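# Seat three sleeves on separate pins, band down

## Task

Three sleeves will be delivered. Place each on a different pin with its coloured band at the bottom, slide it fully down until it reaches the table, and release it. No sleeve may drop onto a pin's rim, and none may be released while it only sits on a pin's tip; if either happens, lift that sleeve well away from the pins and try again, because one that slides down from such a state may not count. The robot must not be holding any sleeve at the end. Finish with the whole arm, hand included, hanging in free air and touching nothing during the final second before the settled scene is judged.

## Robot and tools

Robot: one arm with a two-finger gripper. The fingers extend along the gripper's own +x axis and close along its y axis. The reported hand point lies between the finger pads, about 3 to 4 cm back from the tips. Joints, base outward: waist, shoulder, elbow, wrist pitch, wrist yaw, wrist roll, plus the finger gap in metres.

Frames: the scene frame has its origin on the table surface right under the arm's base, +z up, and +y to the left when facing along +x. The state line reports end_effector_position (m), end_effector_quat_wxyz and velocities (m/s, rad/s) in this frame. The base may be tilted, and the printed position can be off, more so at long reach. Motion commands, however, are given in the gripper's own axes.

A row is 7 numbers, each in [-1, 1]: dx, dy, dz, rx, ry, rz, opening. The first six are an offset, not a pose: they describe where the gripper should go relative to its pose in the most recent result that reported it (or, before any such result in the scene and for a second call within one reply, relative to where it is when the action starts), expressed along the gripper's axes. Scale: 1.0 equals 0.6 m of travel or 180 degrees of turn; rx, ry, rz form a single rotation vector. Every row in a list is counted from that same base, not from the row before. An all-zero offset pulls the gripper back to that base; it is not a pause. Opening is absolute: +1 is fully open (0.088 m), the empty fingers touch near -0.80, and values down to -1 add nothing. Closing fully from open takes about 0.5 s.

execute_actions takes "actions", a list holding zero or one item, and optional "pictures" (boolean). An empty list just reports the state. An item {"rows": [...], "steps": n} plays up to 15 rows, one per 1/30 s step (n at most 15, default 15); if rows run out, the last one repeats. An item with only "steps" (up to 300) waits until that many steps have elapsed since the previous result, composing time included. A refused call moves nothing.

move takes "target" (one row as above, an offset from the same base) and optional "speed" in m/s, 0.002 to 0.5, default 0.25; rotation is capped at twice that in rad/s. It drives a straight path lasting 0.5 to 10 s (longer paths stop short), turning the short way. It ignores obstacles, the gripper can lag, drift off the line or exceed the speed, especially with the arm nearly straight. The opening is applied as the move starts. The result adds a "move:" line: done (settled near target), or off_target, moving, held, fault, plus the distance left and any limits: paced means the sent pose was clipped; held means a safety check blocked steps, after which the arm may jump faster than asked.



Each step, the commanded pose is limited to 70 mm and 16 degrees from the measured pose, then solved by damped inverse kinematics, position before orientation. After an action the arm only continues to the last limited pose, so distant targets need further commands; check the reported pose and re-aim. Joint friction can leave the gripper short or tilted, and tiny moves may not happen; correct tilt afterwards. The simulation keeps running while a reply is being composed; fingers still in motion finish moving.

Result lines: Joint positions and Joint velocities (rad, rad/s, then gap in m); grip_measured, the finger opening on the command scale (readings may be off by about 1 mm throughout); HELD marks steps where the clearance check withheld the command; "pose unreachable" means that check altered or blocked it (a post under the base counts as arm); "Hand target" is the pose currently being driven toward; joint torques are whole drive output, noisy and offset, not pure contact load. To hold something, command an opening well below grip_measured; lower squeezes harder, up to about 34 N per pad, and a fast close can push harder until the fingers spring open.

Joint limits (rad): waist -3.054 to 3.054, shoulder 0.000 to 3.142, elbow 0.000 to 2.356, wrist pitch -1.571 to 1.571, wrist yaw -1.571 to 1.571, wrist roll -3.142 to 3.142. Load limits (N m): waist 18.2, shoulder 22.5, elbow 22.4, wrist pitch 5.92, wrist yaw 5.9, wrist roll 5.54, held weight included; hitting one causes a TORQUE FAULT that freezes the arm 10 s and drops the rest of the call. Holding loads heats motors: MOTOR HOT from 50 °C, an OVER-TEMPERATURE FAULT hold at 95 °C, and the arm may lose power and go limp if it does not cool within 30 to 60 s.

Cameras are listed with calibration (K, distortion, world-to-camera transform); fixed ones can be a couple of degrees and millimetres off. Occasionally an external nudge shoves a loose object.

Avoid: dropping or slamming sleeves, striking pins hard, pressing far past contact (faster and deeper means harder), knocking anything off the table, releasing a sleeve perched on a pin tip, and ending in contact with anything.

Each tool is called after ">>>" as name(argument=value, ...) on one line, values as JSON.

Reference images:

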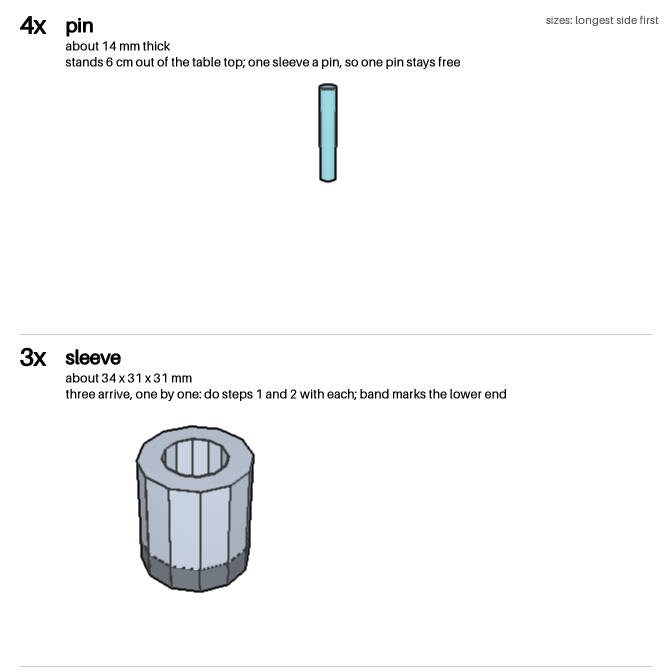

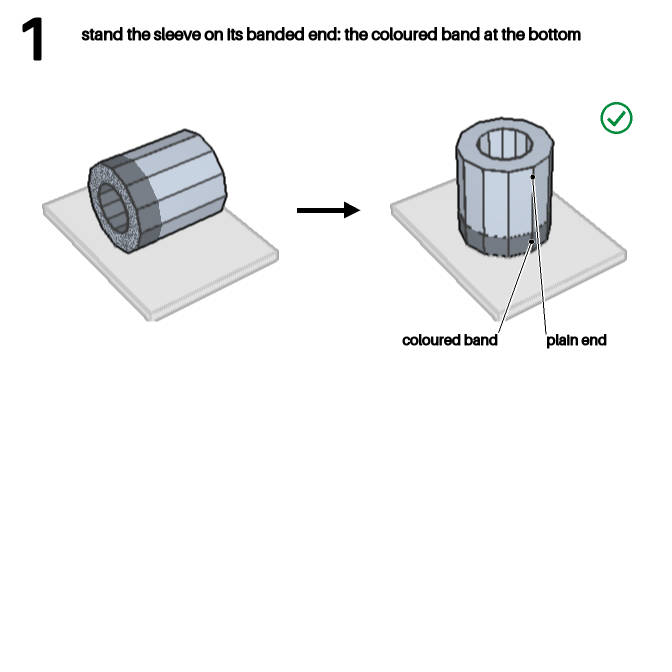

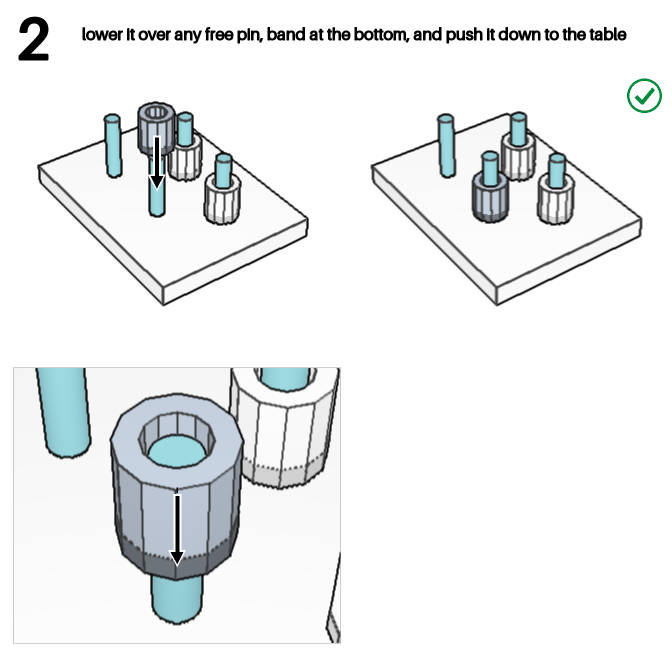

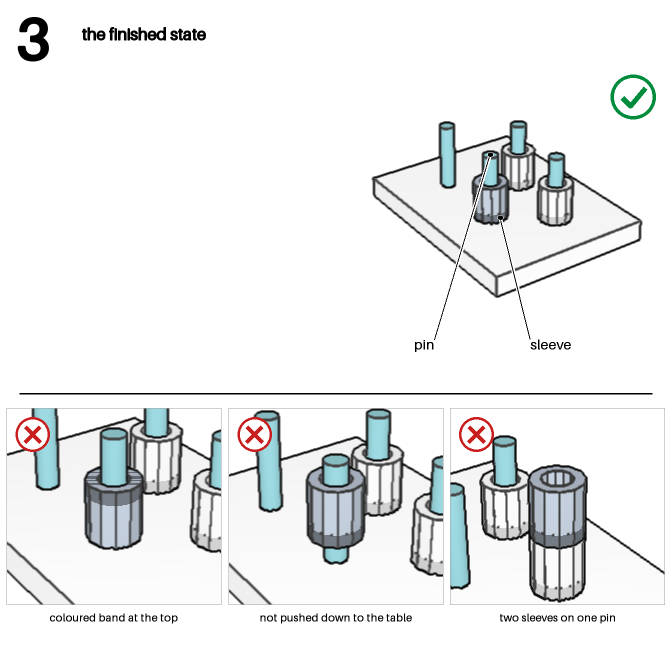

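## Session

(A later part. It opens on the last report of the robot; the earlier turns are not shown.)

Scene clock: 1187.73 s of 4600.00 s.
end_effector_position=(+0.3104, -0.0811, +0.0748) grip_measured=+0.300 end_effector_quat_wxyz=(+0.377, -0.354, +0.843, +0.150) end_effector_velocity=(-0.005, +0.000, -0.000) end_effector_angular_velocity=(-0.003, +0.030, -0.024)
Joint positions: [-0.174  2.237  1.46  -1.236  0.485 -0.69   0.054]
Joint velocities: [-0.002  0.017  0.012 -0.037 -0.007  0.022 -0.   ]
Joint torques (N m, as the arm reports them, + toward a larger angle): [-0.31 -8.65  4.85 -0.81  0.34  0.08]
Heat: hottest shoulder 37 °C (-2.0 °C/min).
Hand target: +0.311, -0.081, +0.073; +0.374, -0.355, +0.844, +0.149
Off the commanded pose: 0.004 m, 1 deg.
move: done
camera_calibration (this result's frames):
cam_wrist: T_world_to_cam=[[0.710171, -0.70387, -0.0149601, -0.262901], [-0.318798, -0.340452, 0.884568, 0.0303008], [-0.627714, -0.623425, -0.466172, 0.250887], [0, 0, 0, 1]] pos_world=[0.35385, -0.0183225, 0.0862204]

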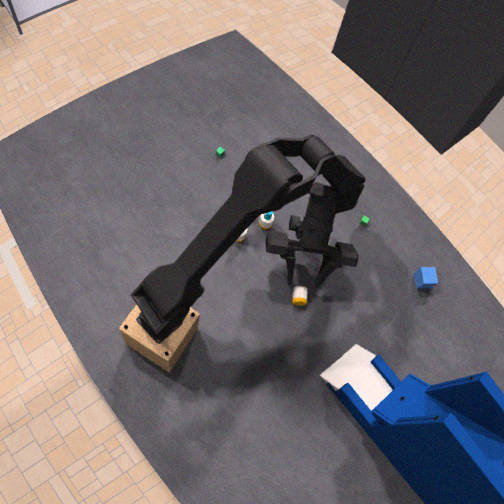

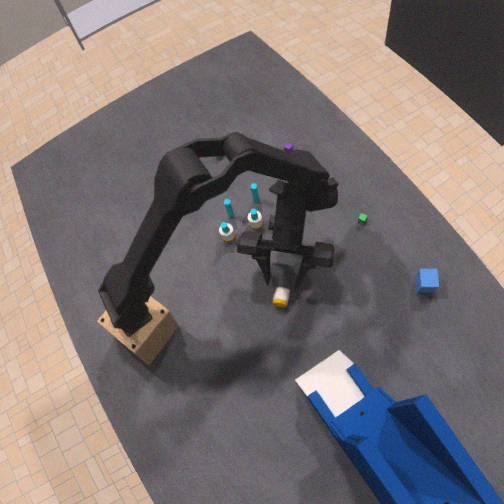

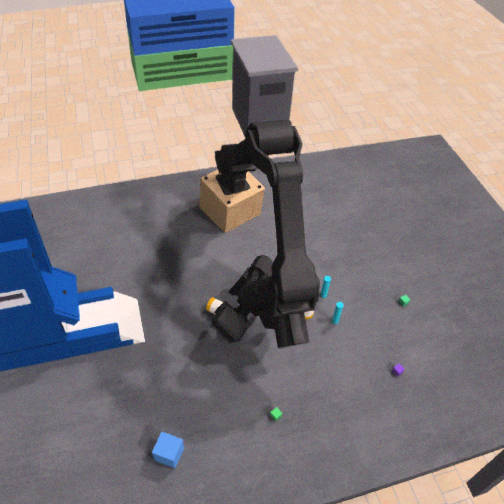

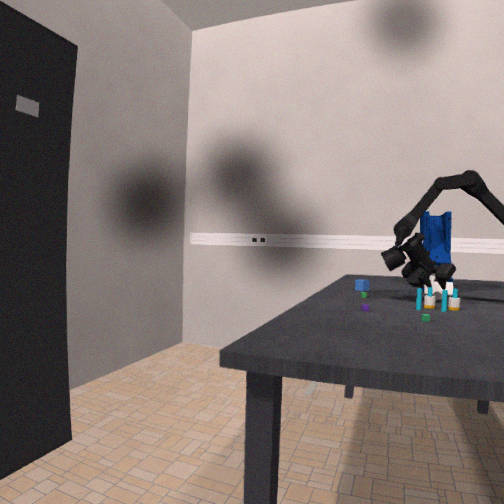

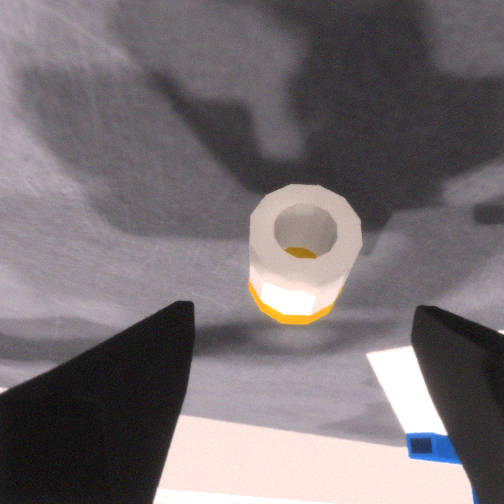

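>>> move(target=[0.0755, 0.0003, 0.0088, -0.0026, 0.0055, 0.0028, 0.2], speed=0.12)

Scene clock: 1219.90 s of 4600.00 s.
end_effector_position=(+0.2956, -0.0986, +0.0410) grip_measured=+0.200 end_effector_quat_wxyz=(+0.374, -0.353, +0.844, +0.149) end_effector_velocity=(-0.003, +0.000, -0.002) end_effector_angular_velocity=(+0.010, +0.005, -0.001)
Joint positions: [-0.219  2.281  1.367 -1.084  0.507 -0.732  0.049]
Joint velocities: [-0.002 -0.002 -0.012  0.007 -0.007 -0.007 -0.   ]
Joint torques (N m, as the arm reports them, + toward a larger angle): [-0.61 -8.47  2.68 -0.49  0.33 -0.15]
Heat: hottest shoulder 39 °C (+1.0 °C/min).
Hand target: +0.292, -0.100, +0.038; +0.368, -0.353, +0.847, +0.152
Off the commanded pose: 0.005 m, 1 deg.
move: done
camera_calibration (this result's frames):
cam_wrist: T_world_to_cam=[[0.708379, -0.705645, -0.0162672, -0.264775], [-0.31467, -0.336351, 0.88761, 0.0485586], [-0.631808, -0.623645, -0.460309, 0.215866], [0, 0, 0, 1]] pos_world=[0.339227, -0.03588, 0.051957]

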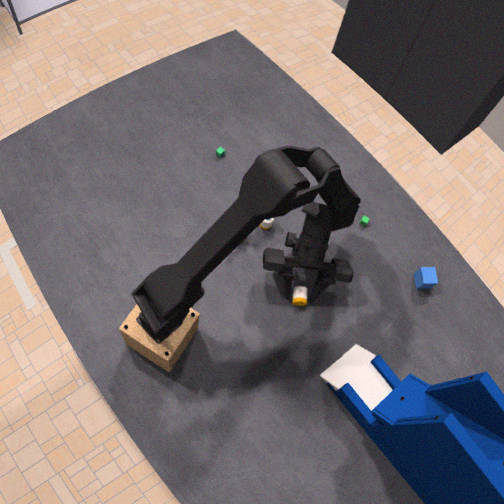

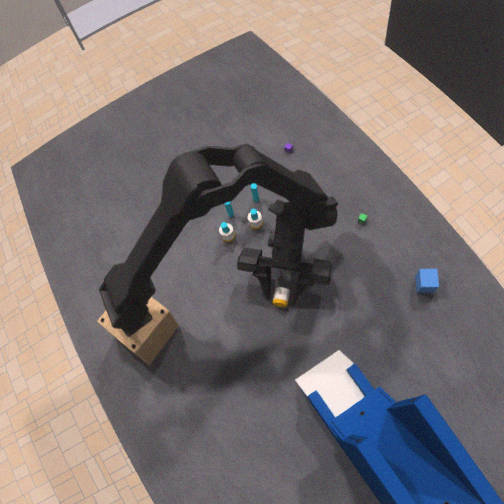

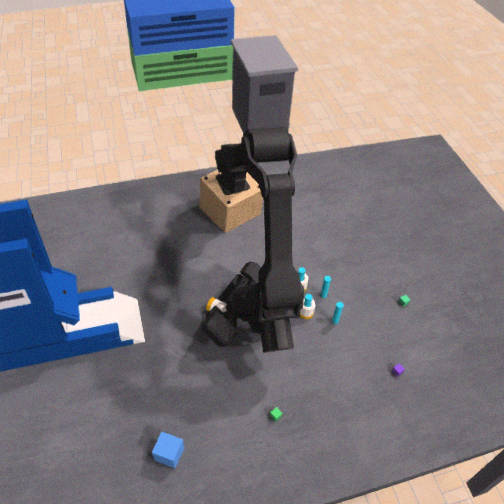

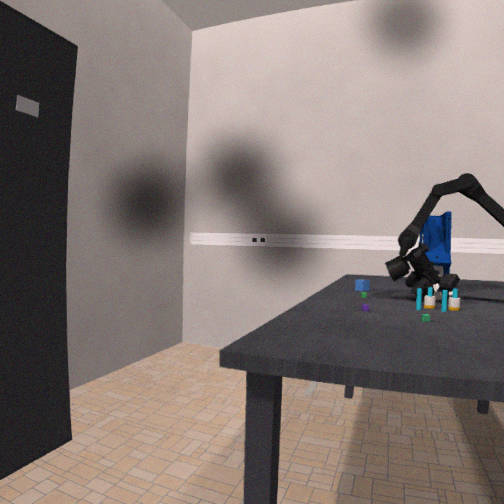

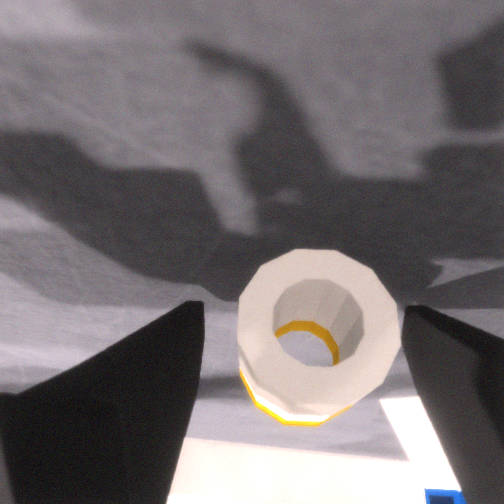

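>>> execute_actions(actions=[{"rows": [[0,0,0,0,0,0,0.14],[0,0,0,0,0,0,0.08],[0,0,0,0,0,0,0.02],[0,0,0,0,0,0,-0.04],[0,0,0,0,0,0,-0.09],[0,0,0,0,0,0,-0.14],[0,0,0,0,0,0,-0.18],[0,0,0,0,0,0,-0.22],[0,0,0,0,0,0,-0.27],[0,0,0,0,0,0,-0.33],[0,0,0,0,0,0,-0.41],[0,0,0,0,0,0,-0.5]], "steps": 15}])

Scene clock: 1227.60 s of 4600.00 s.
end_effector_position=(+0.2952, -0.0988, +0.0404) grip_measured=-0.186 end_effector_quat_wxyz=(+0.374, -0.353, +0.845, +0.149) end_effector_velocity=(+0.000, +0.000, -0.001) end_effector_angular_velocity=(+0.002, -0.012, -0.011)
Joint positions: [-0.22   2.282  1.365 -1.082  0.507 -0.734  0.03 ]
Joint velocities: [-0.002 -0.002 -0.002  0.007 -0.007  0.007  0.   ]
Joint torques (N m, as the arm reports them, + toward a larger angle): [-0.37 -9.73  3.76 -0.78  0.21 -0.02]
Heat: hottest shoulder 39 °C (+1.0 °C/min).
Hand target: +0.296, -0.099, +0.041; +0.374, -0.353, +0.844, +0.149
Off the commanded pose: 0.001 m, 0 deg.
Steps of this call (steps 1 to 216: nothing new was sent; steps 217 to 231: all 15 steps of this action). Readings (end_effector_position):
217: (+0.2952, -0.0988, +0.0404)
218: (+0.2952, -0.0988, +0.0404)
220: (+0.2952, -0.0988, +0.0404)
224: (+0.2952, -0.0988, +0.0404)
231: the state above
camera_calibration (this result's frames):
cam_wrist: T_world_to_cam=[[0.708793, -0.705203, -0.0173759, -0.264638], [-0.313277, -0.336751, 0.88795, 0.048435], [-0.632036, -0.623929, -0.459611, 0.21524], [0, 0, 0, 1]] pos_world=[0.338787, -0.0360183, 0.0513206]

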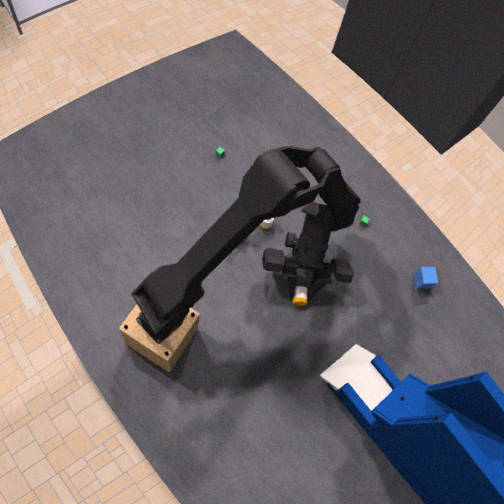

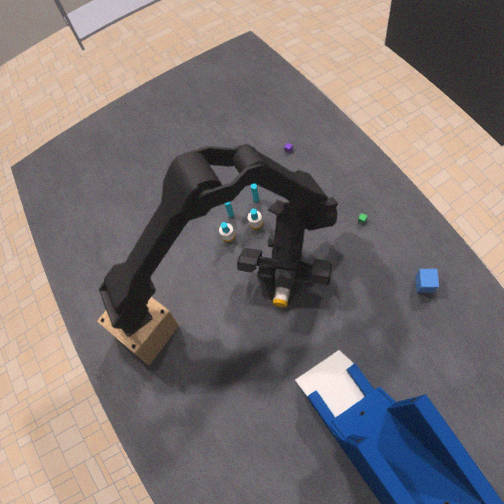

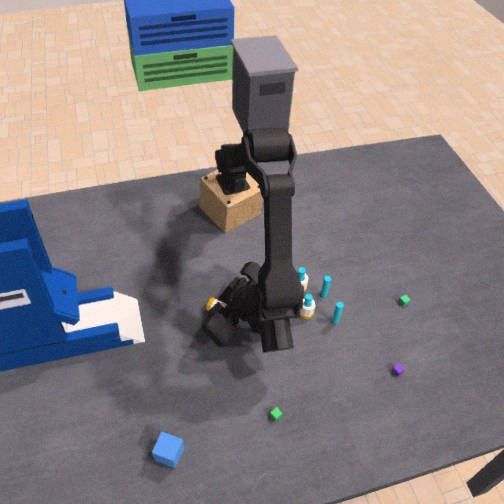

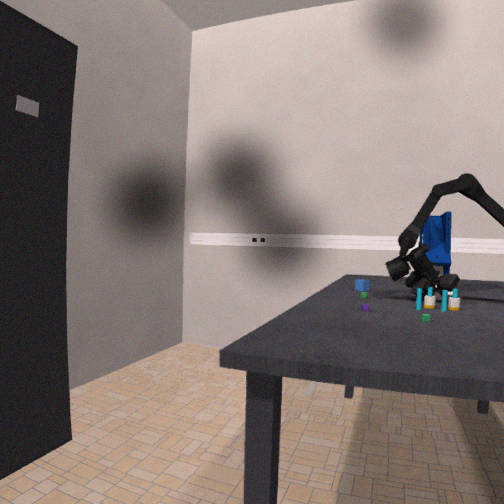

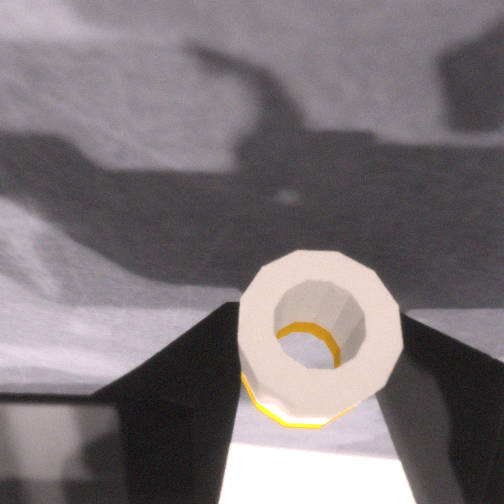

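>>> move(target=[-0.0958, -0.0016, -0.0878, 0, 0, 0, -0.5], speed=0.25)

>>> move(target=[-0.1962, 0.2825, 0.197, 0.5449, -0.3837, -0.0182, -0.5], speed=0.5)

Scene clock: 1282.53 s of 4600.00 s.
end_effector_position=(+0.2925, -0.0983, +0.1135) grip_measured=-0.186 end_effector_quat_wxyz=(+0.369, -0.350, +0.848, +0.152) end_effector_velocity=(+0.001, +0.001, +0.008) end_effector_angular_velocity=(+0.016, +0.002, +0.010)
Joint positions: [-0.229  2.114  1.412 -1.307  0.508 -0.742  0.03 ]
Joint velocities: [-0.002 -0.017  0.012 -0.022 -0.007 -0.022  0.   ]
Joint torques (N m, as the arm reports them, + toward a larger angle): [ -0.64 -10.73   5.21  -0.83   0.33  -0.2 ]
Heat: hottest shoulder 42 °C (+3.0 °C/min).
Hand target: +0.295, -0.100, +0.118; +0.374, -0.353, +0.845, +0.149
Off the commanded pose: 0.006 m, 1 deg.
move: done
camera_calibration (this result's frames):
cam_wrist: T_world_to_cam=[[0.706129, -0.707491, -0.0289505, -0.259264], [-0.302027, -0.337921, 0.891397, -0.0209354], [-0.640439, -0.620698, -0.452297, 0.249378], [0, 0, 0, 1]] pos_world=[0.336462, -0.0357133, 0.123949]

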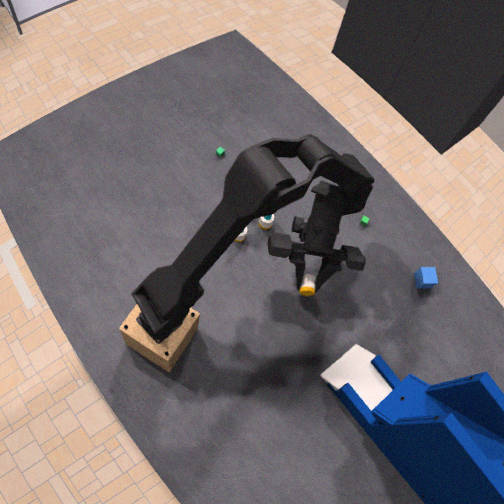

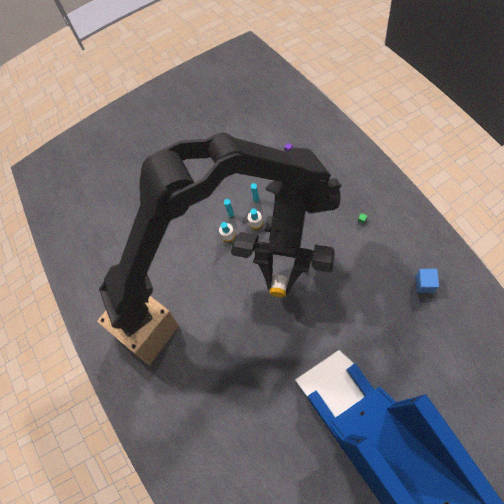

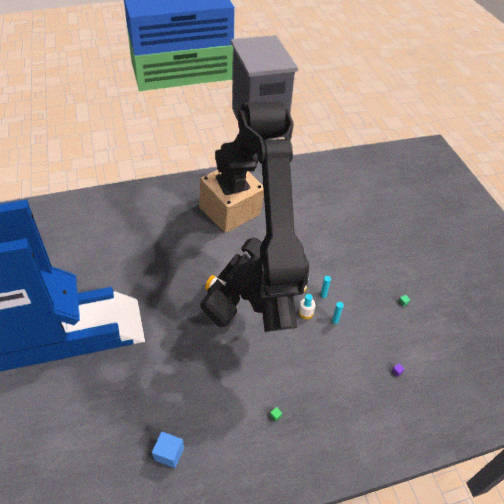

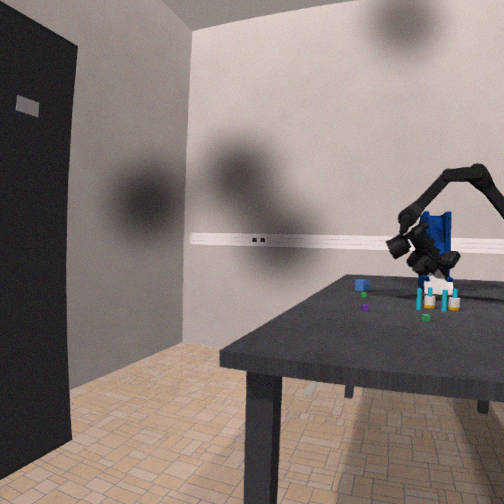

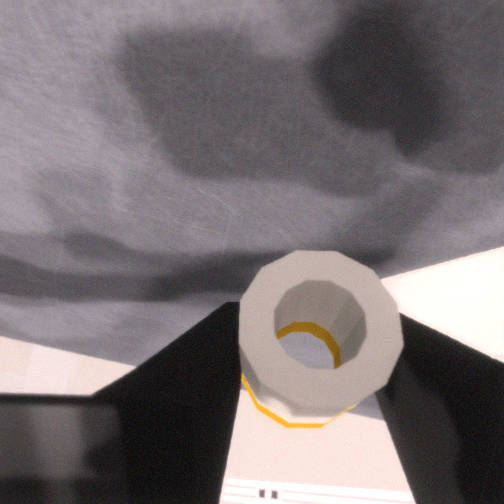

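Scene clock: 1285.30 s of 4600.00 s.
end_effector_position=(+0.2896, +0.1386, +0.1218) grip_measured=-0.186 end_effector_quat_wxyz=(+0.857, +0.150, +0.343, -0.356) end_effector_velocity=(-0.003, +0.001, -0.003) end_effector_angular_velocity=(-0.010, +0.020, +0.003)
Joint positions: [ 0.669  1.78   0.949 -0.665  0.845  1.613  0.03 ]
Joint velocities: [ 0.007  0.012  0.007 -0.022 -0.007  0.007 -0.   ]
Joint torques (N m, as the arm reports them, + toward a larger angle): [ 0.41 -6.45  5.98 -0.06  0.53  0.11]
Heat: hottest shoulder 42 °C (+3.0 °C/min).
Hand target: +0.291, +0.140, +0.122; +0.857, +0.150, +0.340, -0.357
Off the commanded pose: 0.003 m, 1 deg.
move: done
camera_calibration (this result's frames):
cam_wrist: T_world_to_cam=[[-0.691032, -0.72272, -0.0122874, 0.315359], [-0.646072, 0.625189, -0.437869, 0.178925], [0.324139, -0.294643, -0.898955, 0.128216], [0, 0, 0, 1]] pos_world=[0.291961, 0.153832, 0.197481]

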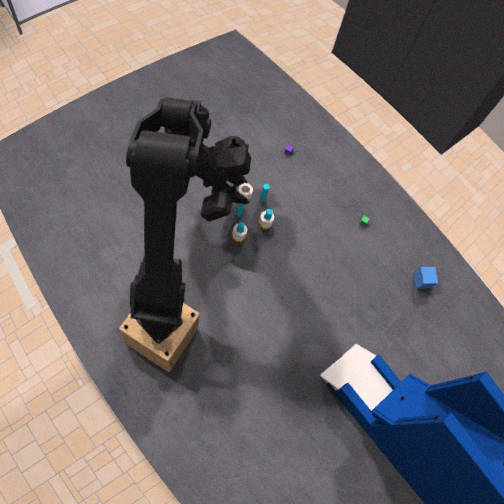

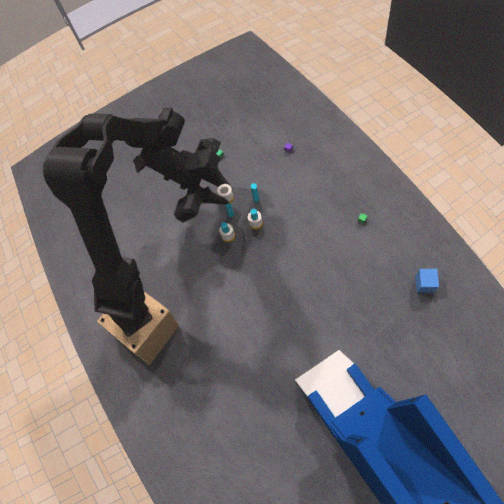

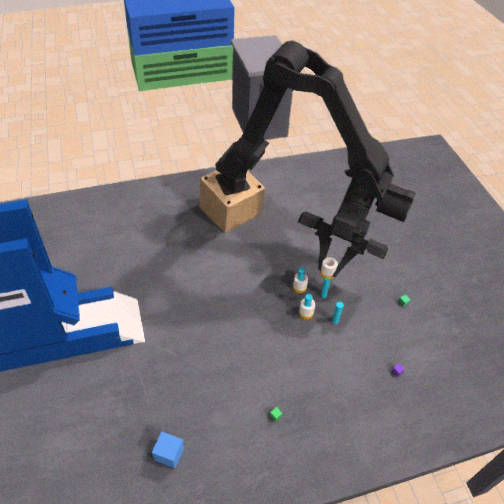

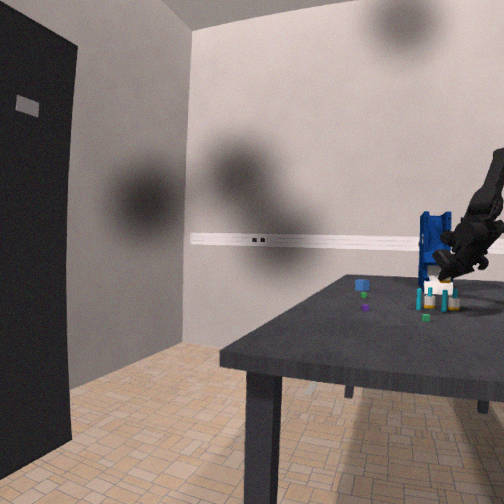

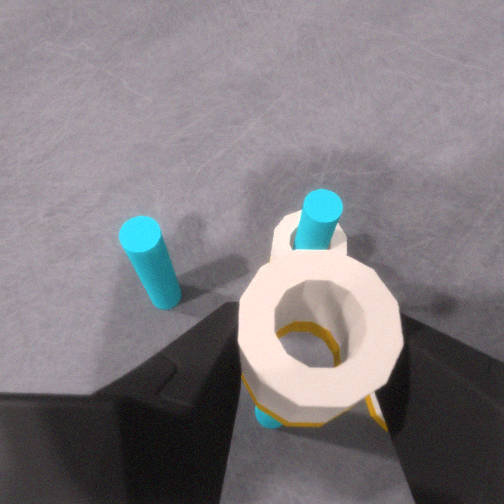

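>>> zoom_image(camera="cam_wrist", region=[220, 240, 420, 440])

>>> zoom_image(camera="cam_wrist", region=[100, 200, 226, 326])

Region (220, 240, 420, 440) of cam_wrist's 504x504 image, scaled by 2.520, with more detail than that image has.

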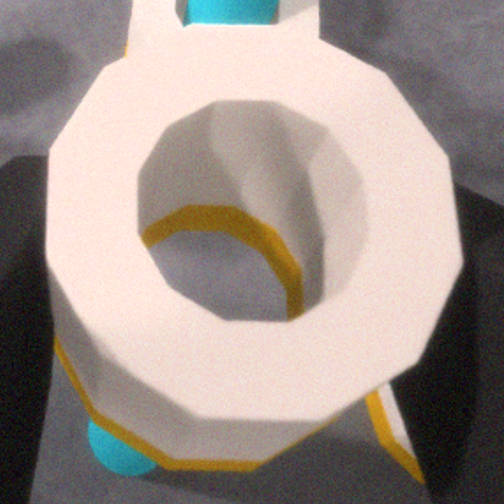

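Region (100, 200, 226, 326) of cam_wrist's 504x504 image, scaled by 4.000, with more detail than that image has.

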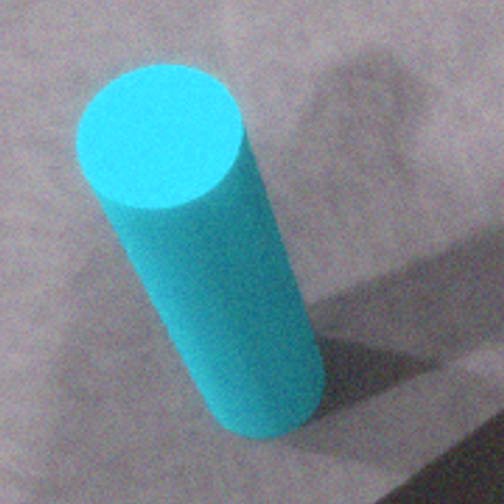

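>>> zoom_image(camera="cam_wrist", region=[258, 176, 358, 276])

>>> zoom_image(camera="cam_high", region=[285, 235, 365, 335])

Region (258, 176, 358, 276) of cam_wrist's 504x504 image, scaled by 5.040, with more detail than that image has.

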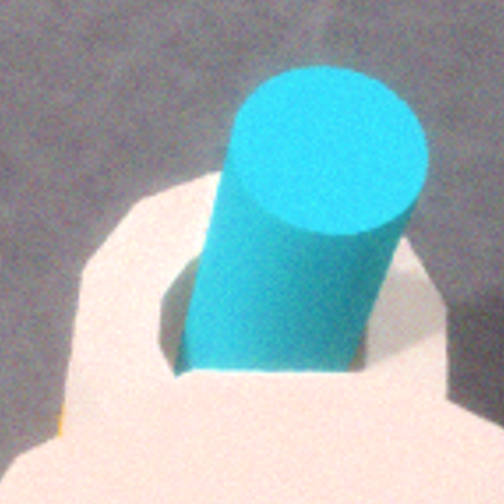

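Region (285, 235, 365, 335) of cam_high's 504x504 image, scaled by 5.040, with more detail than that image has; it fills the left 403 columns of this view, and the rest is white.

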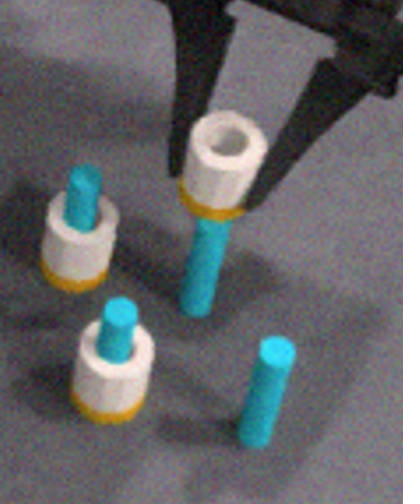

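>>> move(target=[0.0108, -0.0012, -0.0232, 0.0034, -0.006, 0.0033, -0.5], speed=0.05)

>>> zoom_image(camera="cam_wrist", region=[230, 300, 380, 450])

Scene clock: 1346.07 s of 4600.00 s.
end_effector_position=(+0.2875, +0.1432, +0.1105) grip_measured=-0.186 end_effector_quat_wxyz=(+0.860, +0.157, +0.333, -0.352) end_effector_velocity=(+0.001, -0.001, +0.001) end_effector_angular_velocity=(-0.004, -0.007, +0.002)
Joint positions: [ 0.688  1.814  0.928 -0.61   0.861  1.642  0.03 ]
Joint velocities: [-0.002 -0.002 -0.002  0.007  0.007 -0.007 -0.   ]
Joint torques (N m, as the arm reports them, + toward a larger angle): [ 0.51 -6.69  3.92  0.24  0.57  0.09]
Heat: hottest shoulder 39 °C (-3.0 °C/min).
Hand target: +0.286, +0.142, +0.107; +0.861, +0.153, +0.332, -0.354
Off the commanded pose: 0.004 m, 1 deg.
move: done
camera_calibration (this result's frames):
cam_wrist: T_world_to_cam=[[-0.690515, -0.722465, -0.0351173, 0.319345], [-0.634499, 0.628319, -0.450141, 0.167281], [0.347276, -0.288547, -0.892267, 0.111807], [0, 0, 0, 1]] pos_world=[0.287824, 0.157871, 0.186276]

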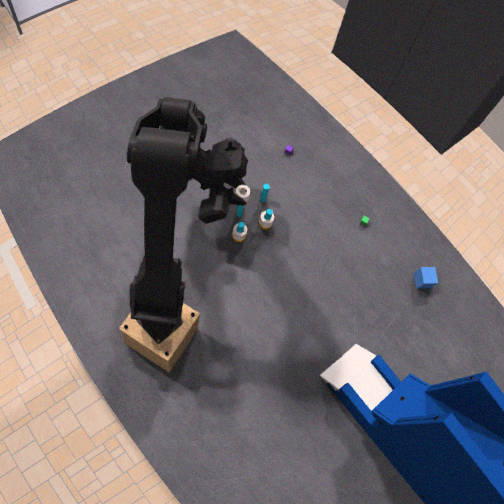

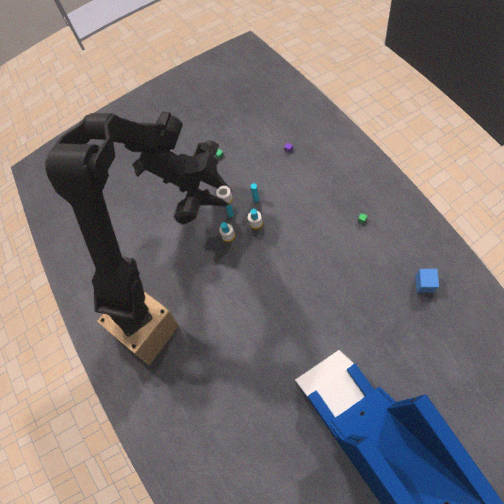

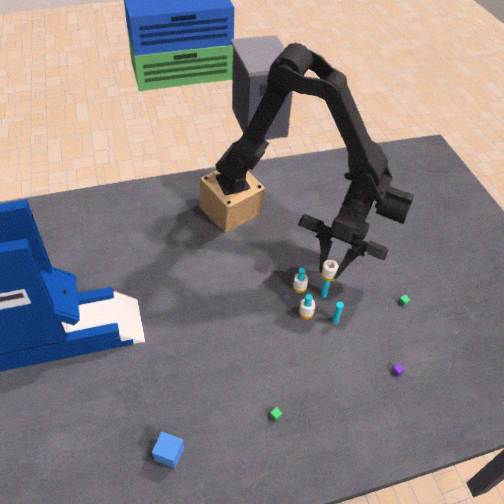

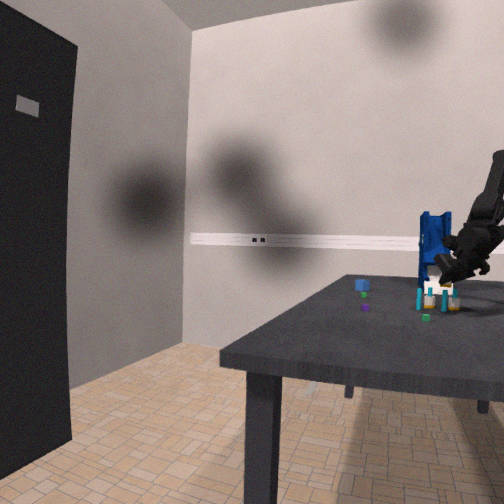

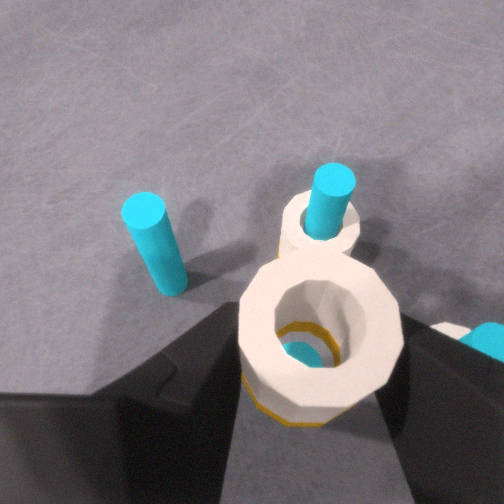

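Region (230, 300, 380, 450) of cam_wrist's 504x504 image, scaled by 3.360, with more detail than that image has.

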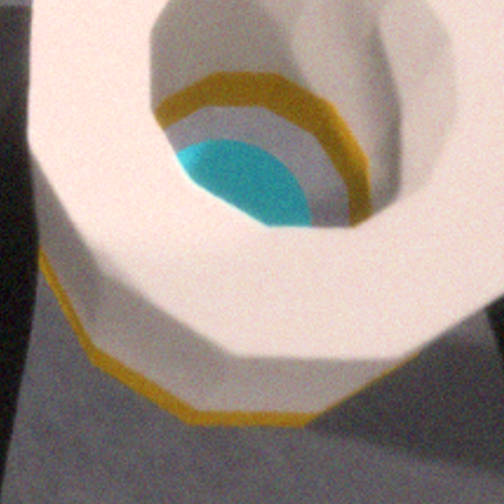

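>>> zoom_image(camera="cam_low", region=[410, 250, 480, 320])

Region (410, 250, 480, 320) of cam_low's 504x504 image, scaled by 7.200, with more detail than that image has.

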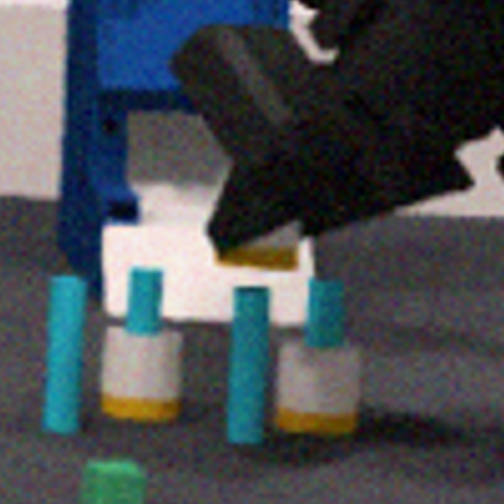

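>>> execute_actions(actions=[])

>>> zoom_image(camera="cam_wrist", region=[230, 300, 380, 450])

Scene clock: 1386.40 s of 4600.00 s.
end_effector_position=(+0.2866, +0.1426, +0.1088) grip_measured=-0.186 end_effector_quat_wxyz=(+0.860, +0.156, +0.333, -0.353) end_effector_velocity=(-0.001, +0.001, -0.002) end_effector_angular_velocity=(-0.005, +0.015, +0.017)
Joint positions: [ 0.689  1.818  0.924 -0.608  0.862  1.644  0.03 ]
Joint velocities: [ 0.002  0.002 -0.002  0.007 -0.007 -0.022 -0.   ]
Joint torques (N m, as the arm reports them, + toward a larger angle): [ 0.39 -7.01  4.16  0.19  0.56  0.05]
Heat: hottest shoulder 38 °C (-1.0 °C/min).
Hand target: +0.286, +0.142, +0.107; +0.861, +0.153, +0.332, -0.354
Off the commanded pose: 0.002 m, 0 deg.
Steps of this call (steps 1 to 1210: nothing new was sent). Readings (end_effector_position):
1: (+0.2875, +0.1432, +0.1104)
2: (+0.2876, +0.1432, +0.1104)
4: (+0.2875, +0.1433, +0.1103)
8: (+0.2875, +0.1433, +0.1102)
1210: the state above
camera_calibration (this result's frames):
cam_wrist: T_world_to_cam=[[-0.690697, -0.722457, -0.0315257, 0.317937], [-0.635137, 0.626905, -0.451212, 0.166811], [0.345745, -0.291627, -0.89186, 0.111335], [0, 0, 0, 1]] pos_world=[0.287053, 0.157589, 0.184586]

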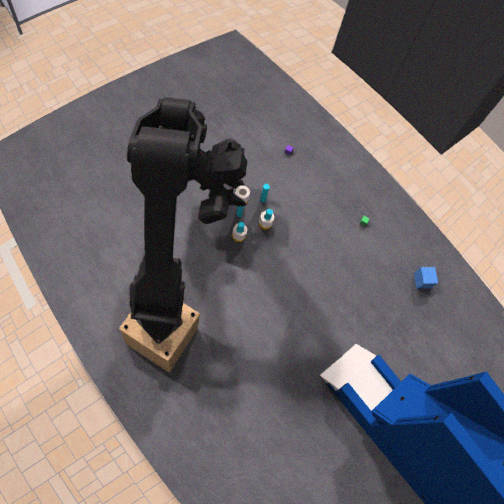

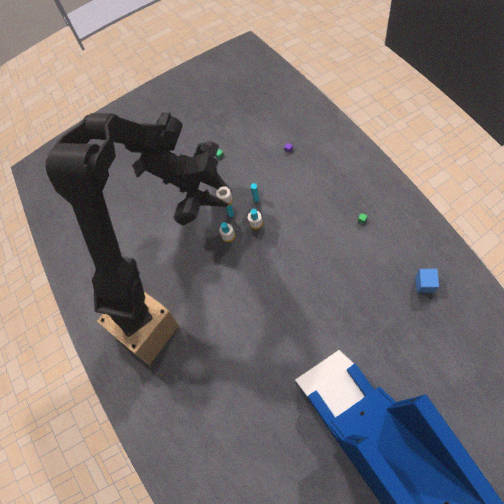

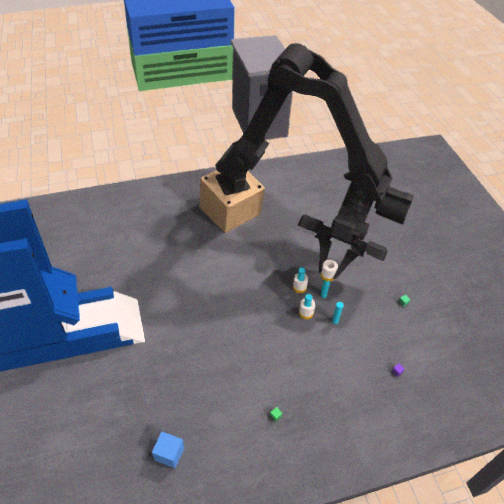

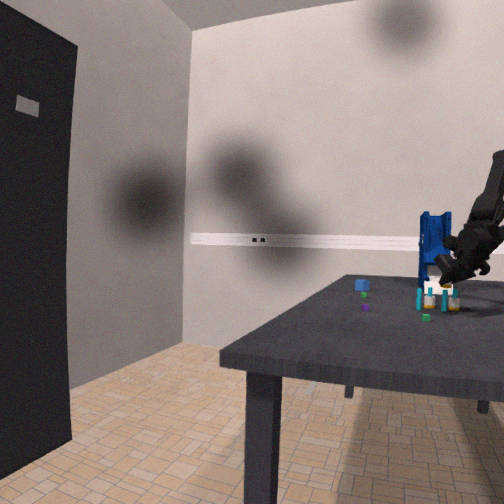

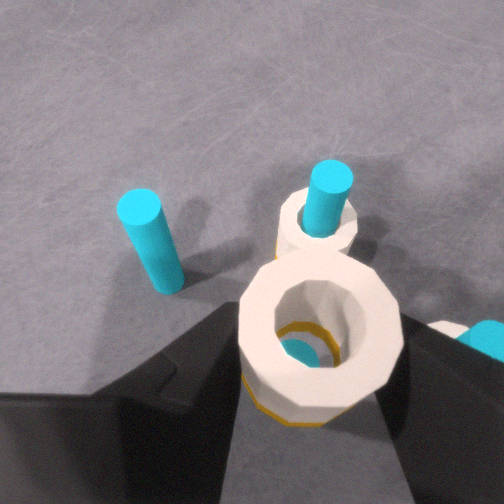

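Region (230, 300, 380, 450) of cam_wrist's 504x504 image, scaled by 3.360, with more detail than that image has.

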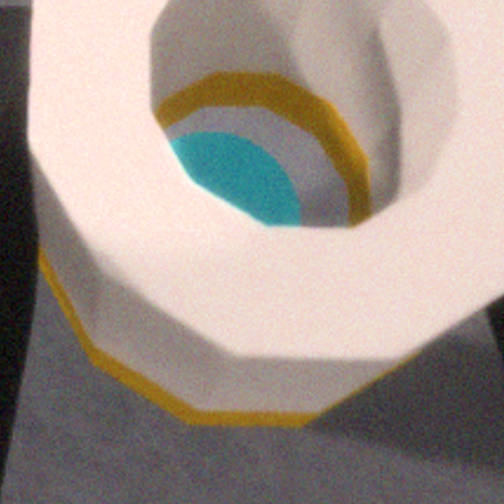

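>>> move(target=[0.011, -0.0018, -0.0063, -0.0005, 0, -0.0005, -0.5], speed=0.02)

>>> zoom_image(camera="cam_wrist", region=[230, 300, 380, 450])

>>> zoom_image(camera="cam_low", region=[410, 250, 480, 320])

Scene clock: 1432.93 s of 4600.00 s.
end_effector_position=(+0.2890, +0.1429, +0.1052) grip_measured=-0.186 end_effector_quat_wxyz=(+0.861, +0.161, +0.330, -0.351) end_effector_velocity=(+0.001, -0.001, +0.001) end_effector_angular_velocity=(-0.004, -0.007, +0.002)
Joint positions: [ 0.684  1.826  0.917 -0.573  0.862  1.636  0.03 ]
Joint velocities: [-0.002 -0.002 -0.002  0.007  0.007 -0.007 -0.001]
Joint torques (N m, as the arm reports them, + toward a larger angle): [ 0.01 -6.81  3.8   0.27  0.41 -0.18]
Heat: hottest shoulder 38 °C (+0.0 °C/min).
Hand target: +0.288, +0.141, +0.102; +0.860, +0.155, +0.333, -0.354
Off the commanded pose: 0.005 m, 1 deg.
move: done
camera_calibration (this result's frames):
cam_wrist: T_world_to_cam=[[-0.691071, -0.72144, -0.0441153, 0.320977], [-0.630242, 0.631344, -0.451884, 0.164611], [0.353859, -0.28448, -0.890985, 0.103905], [0, 0, 0, 1]] pos_world=[0.288795, 0.157198, 0.181123]

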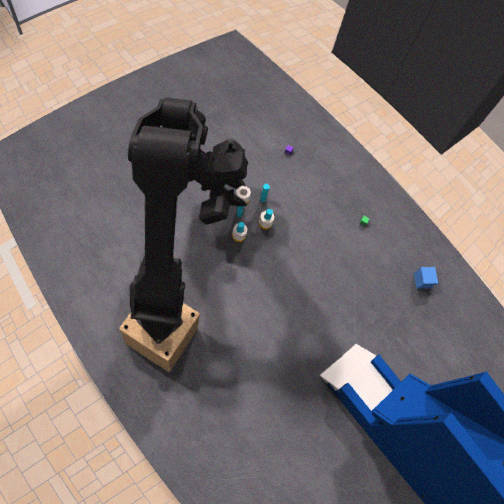

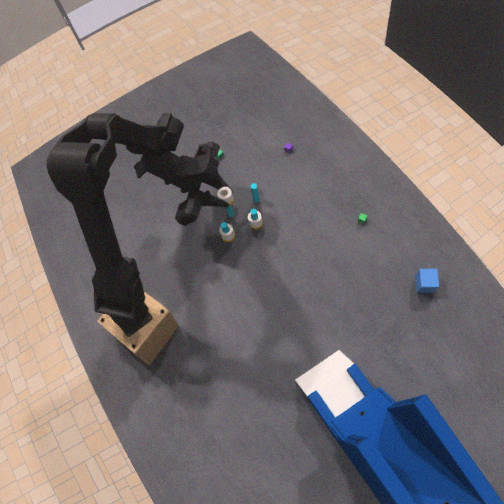

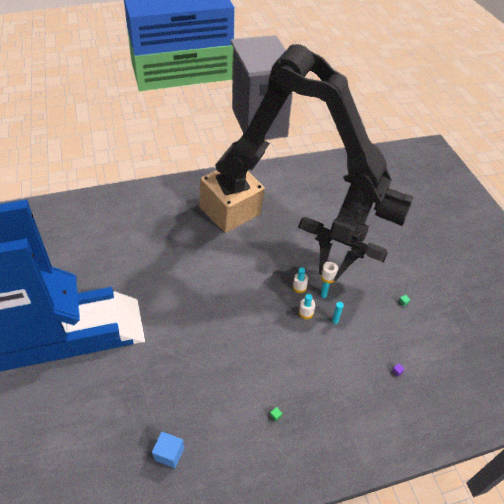

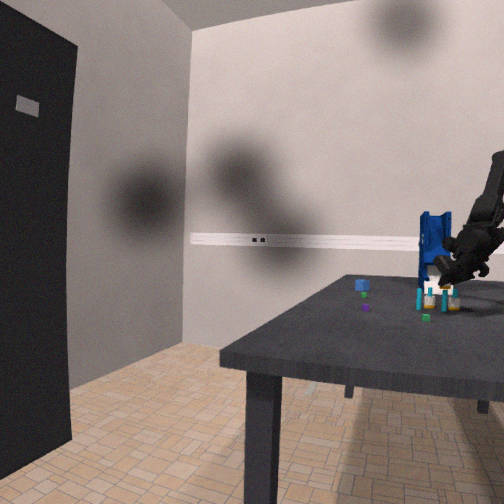

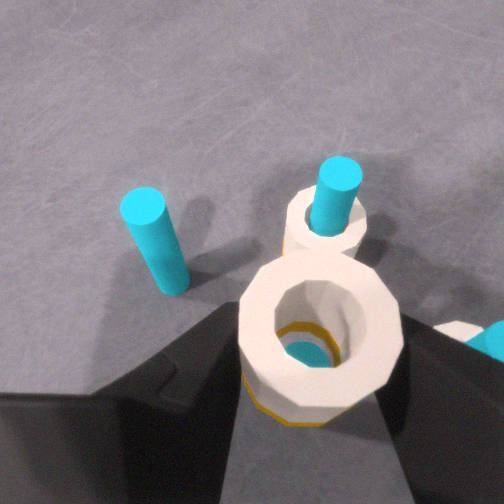

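Region (230, 300, 380, 450) of cam_wrist's 504x504 image, scaled by 3.360, with more detail than that image has.

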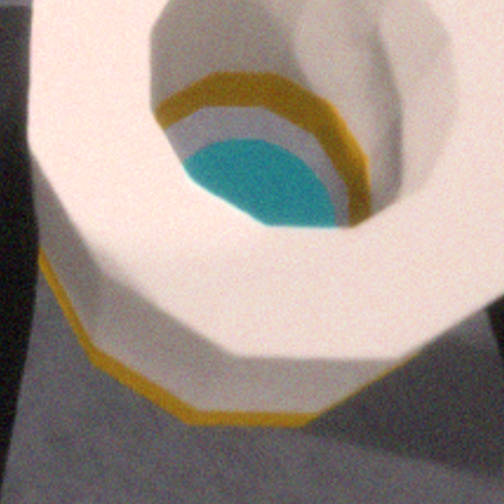

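Region (410, 250, 480, 320) of cam_low's 504x504 image, scaled by 7.200, with more detail than that image has.

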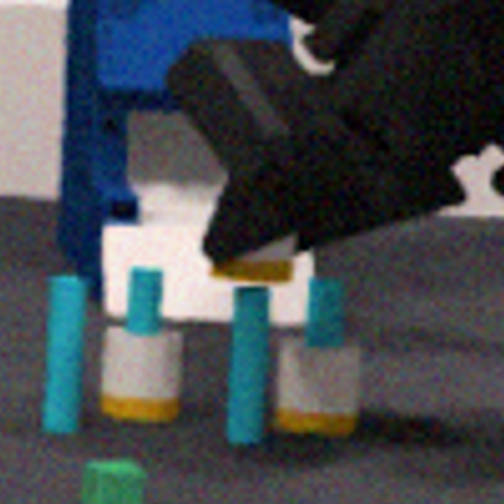

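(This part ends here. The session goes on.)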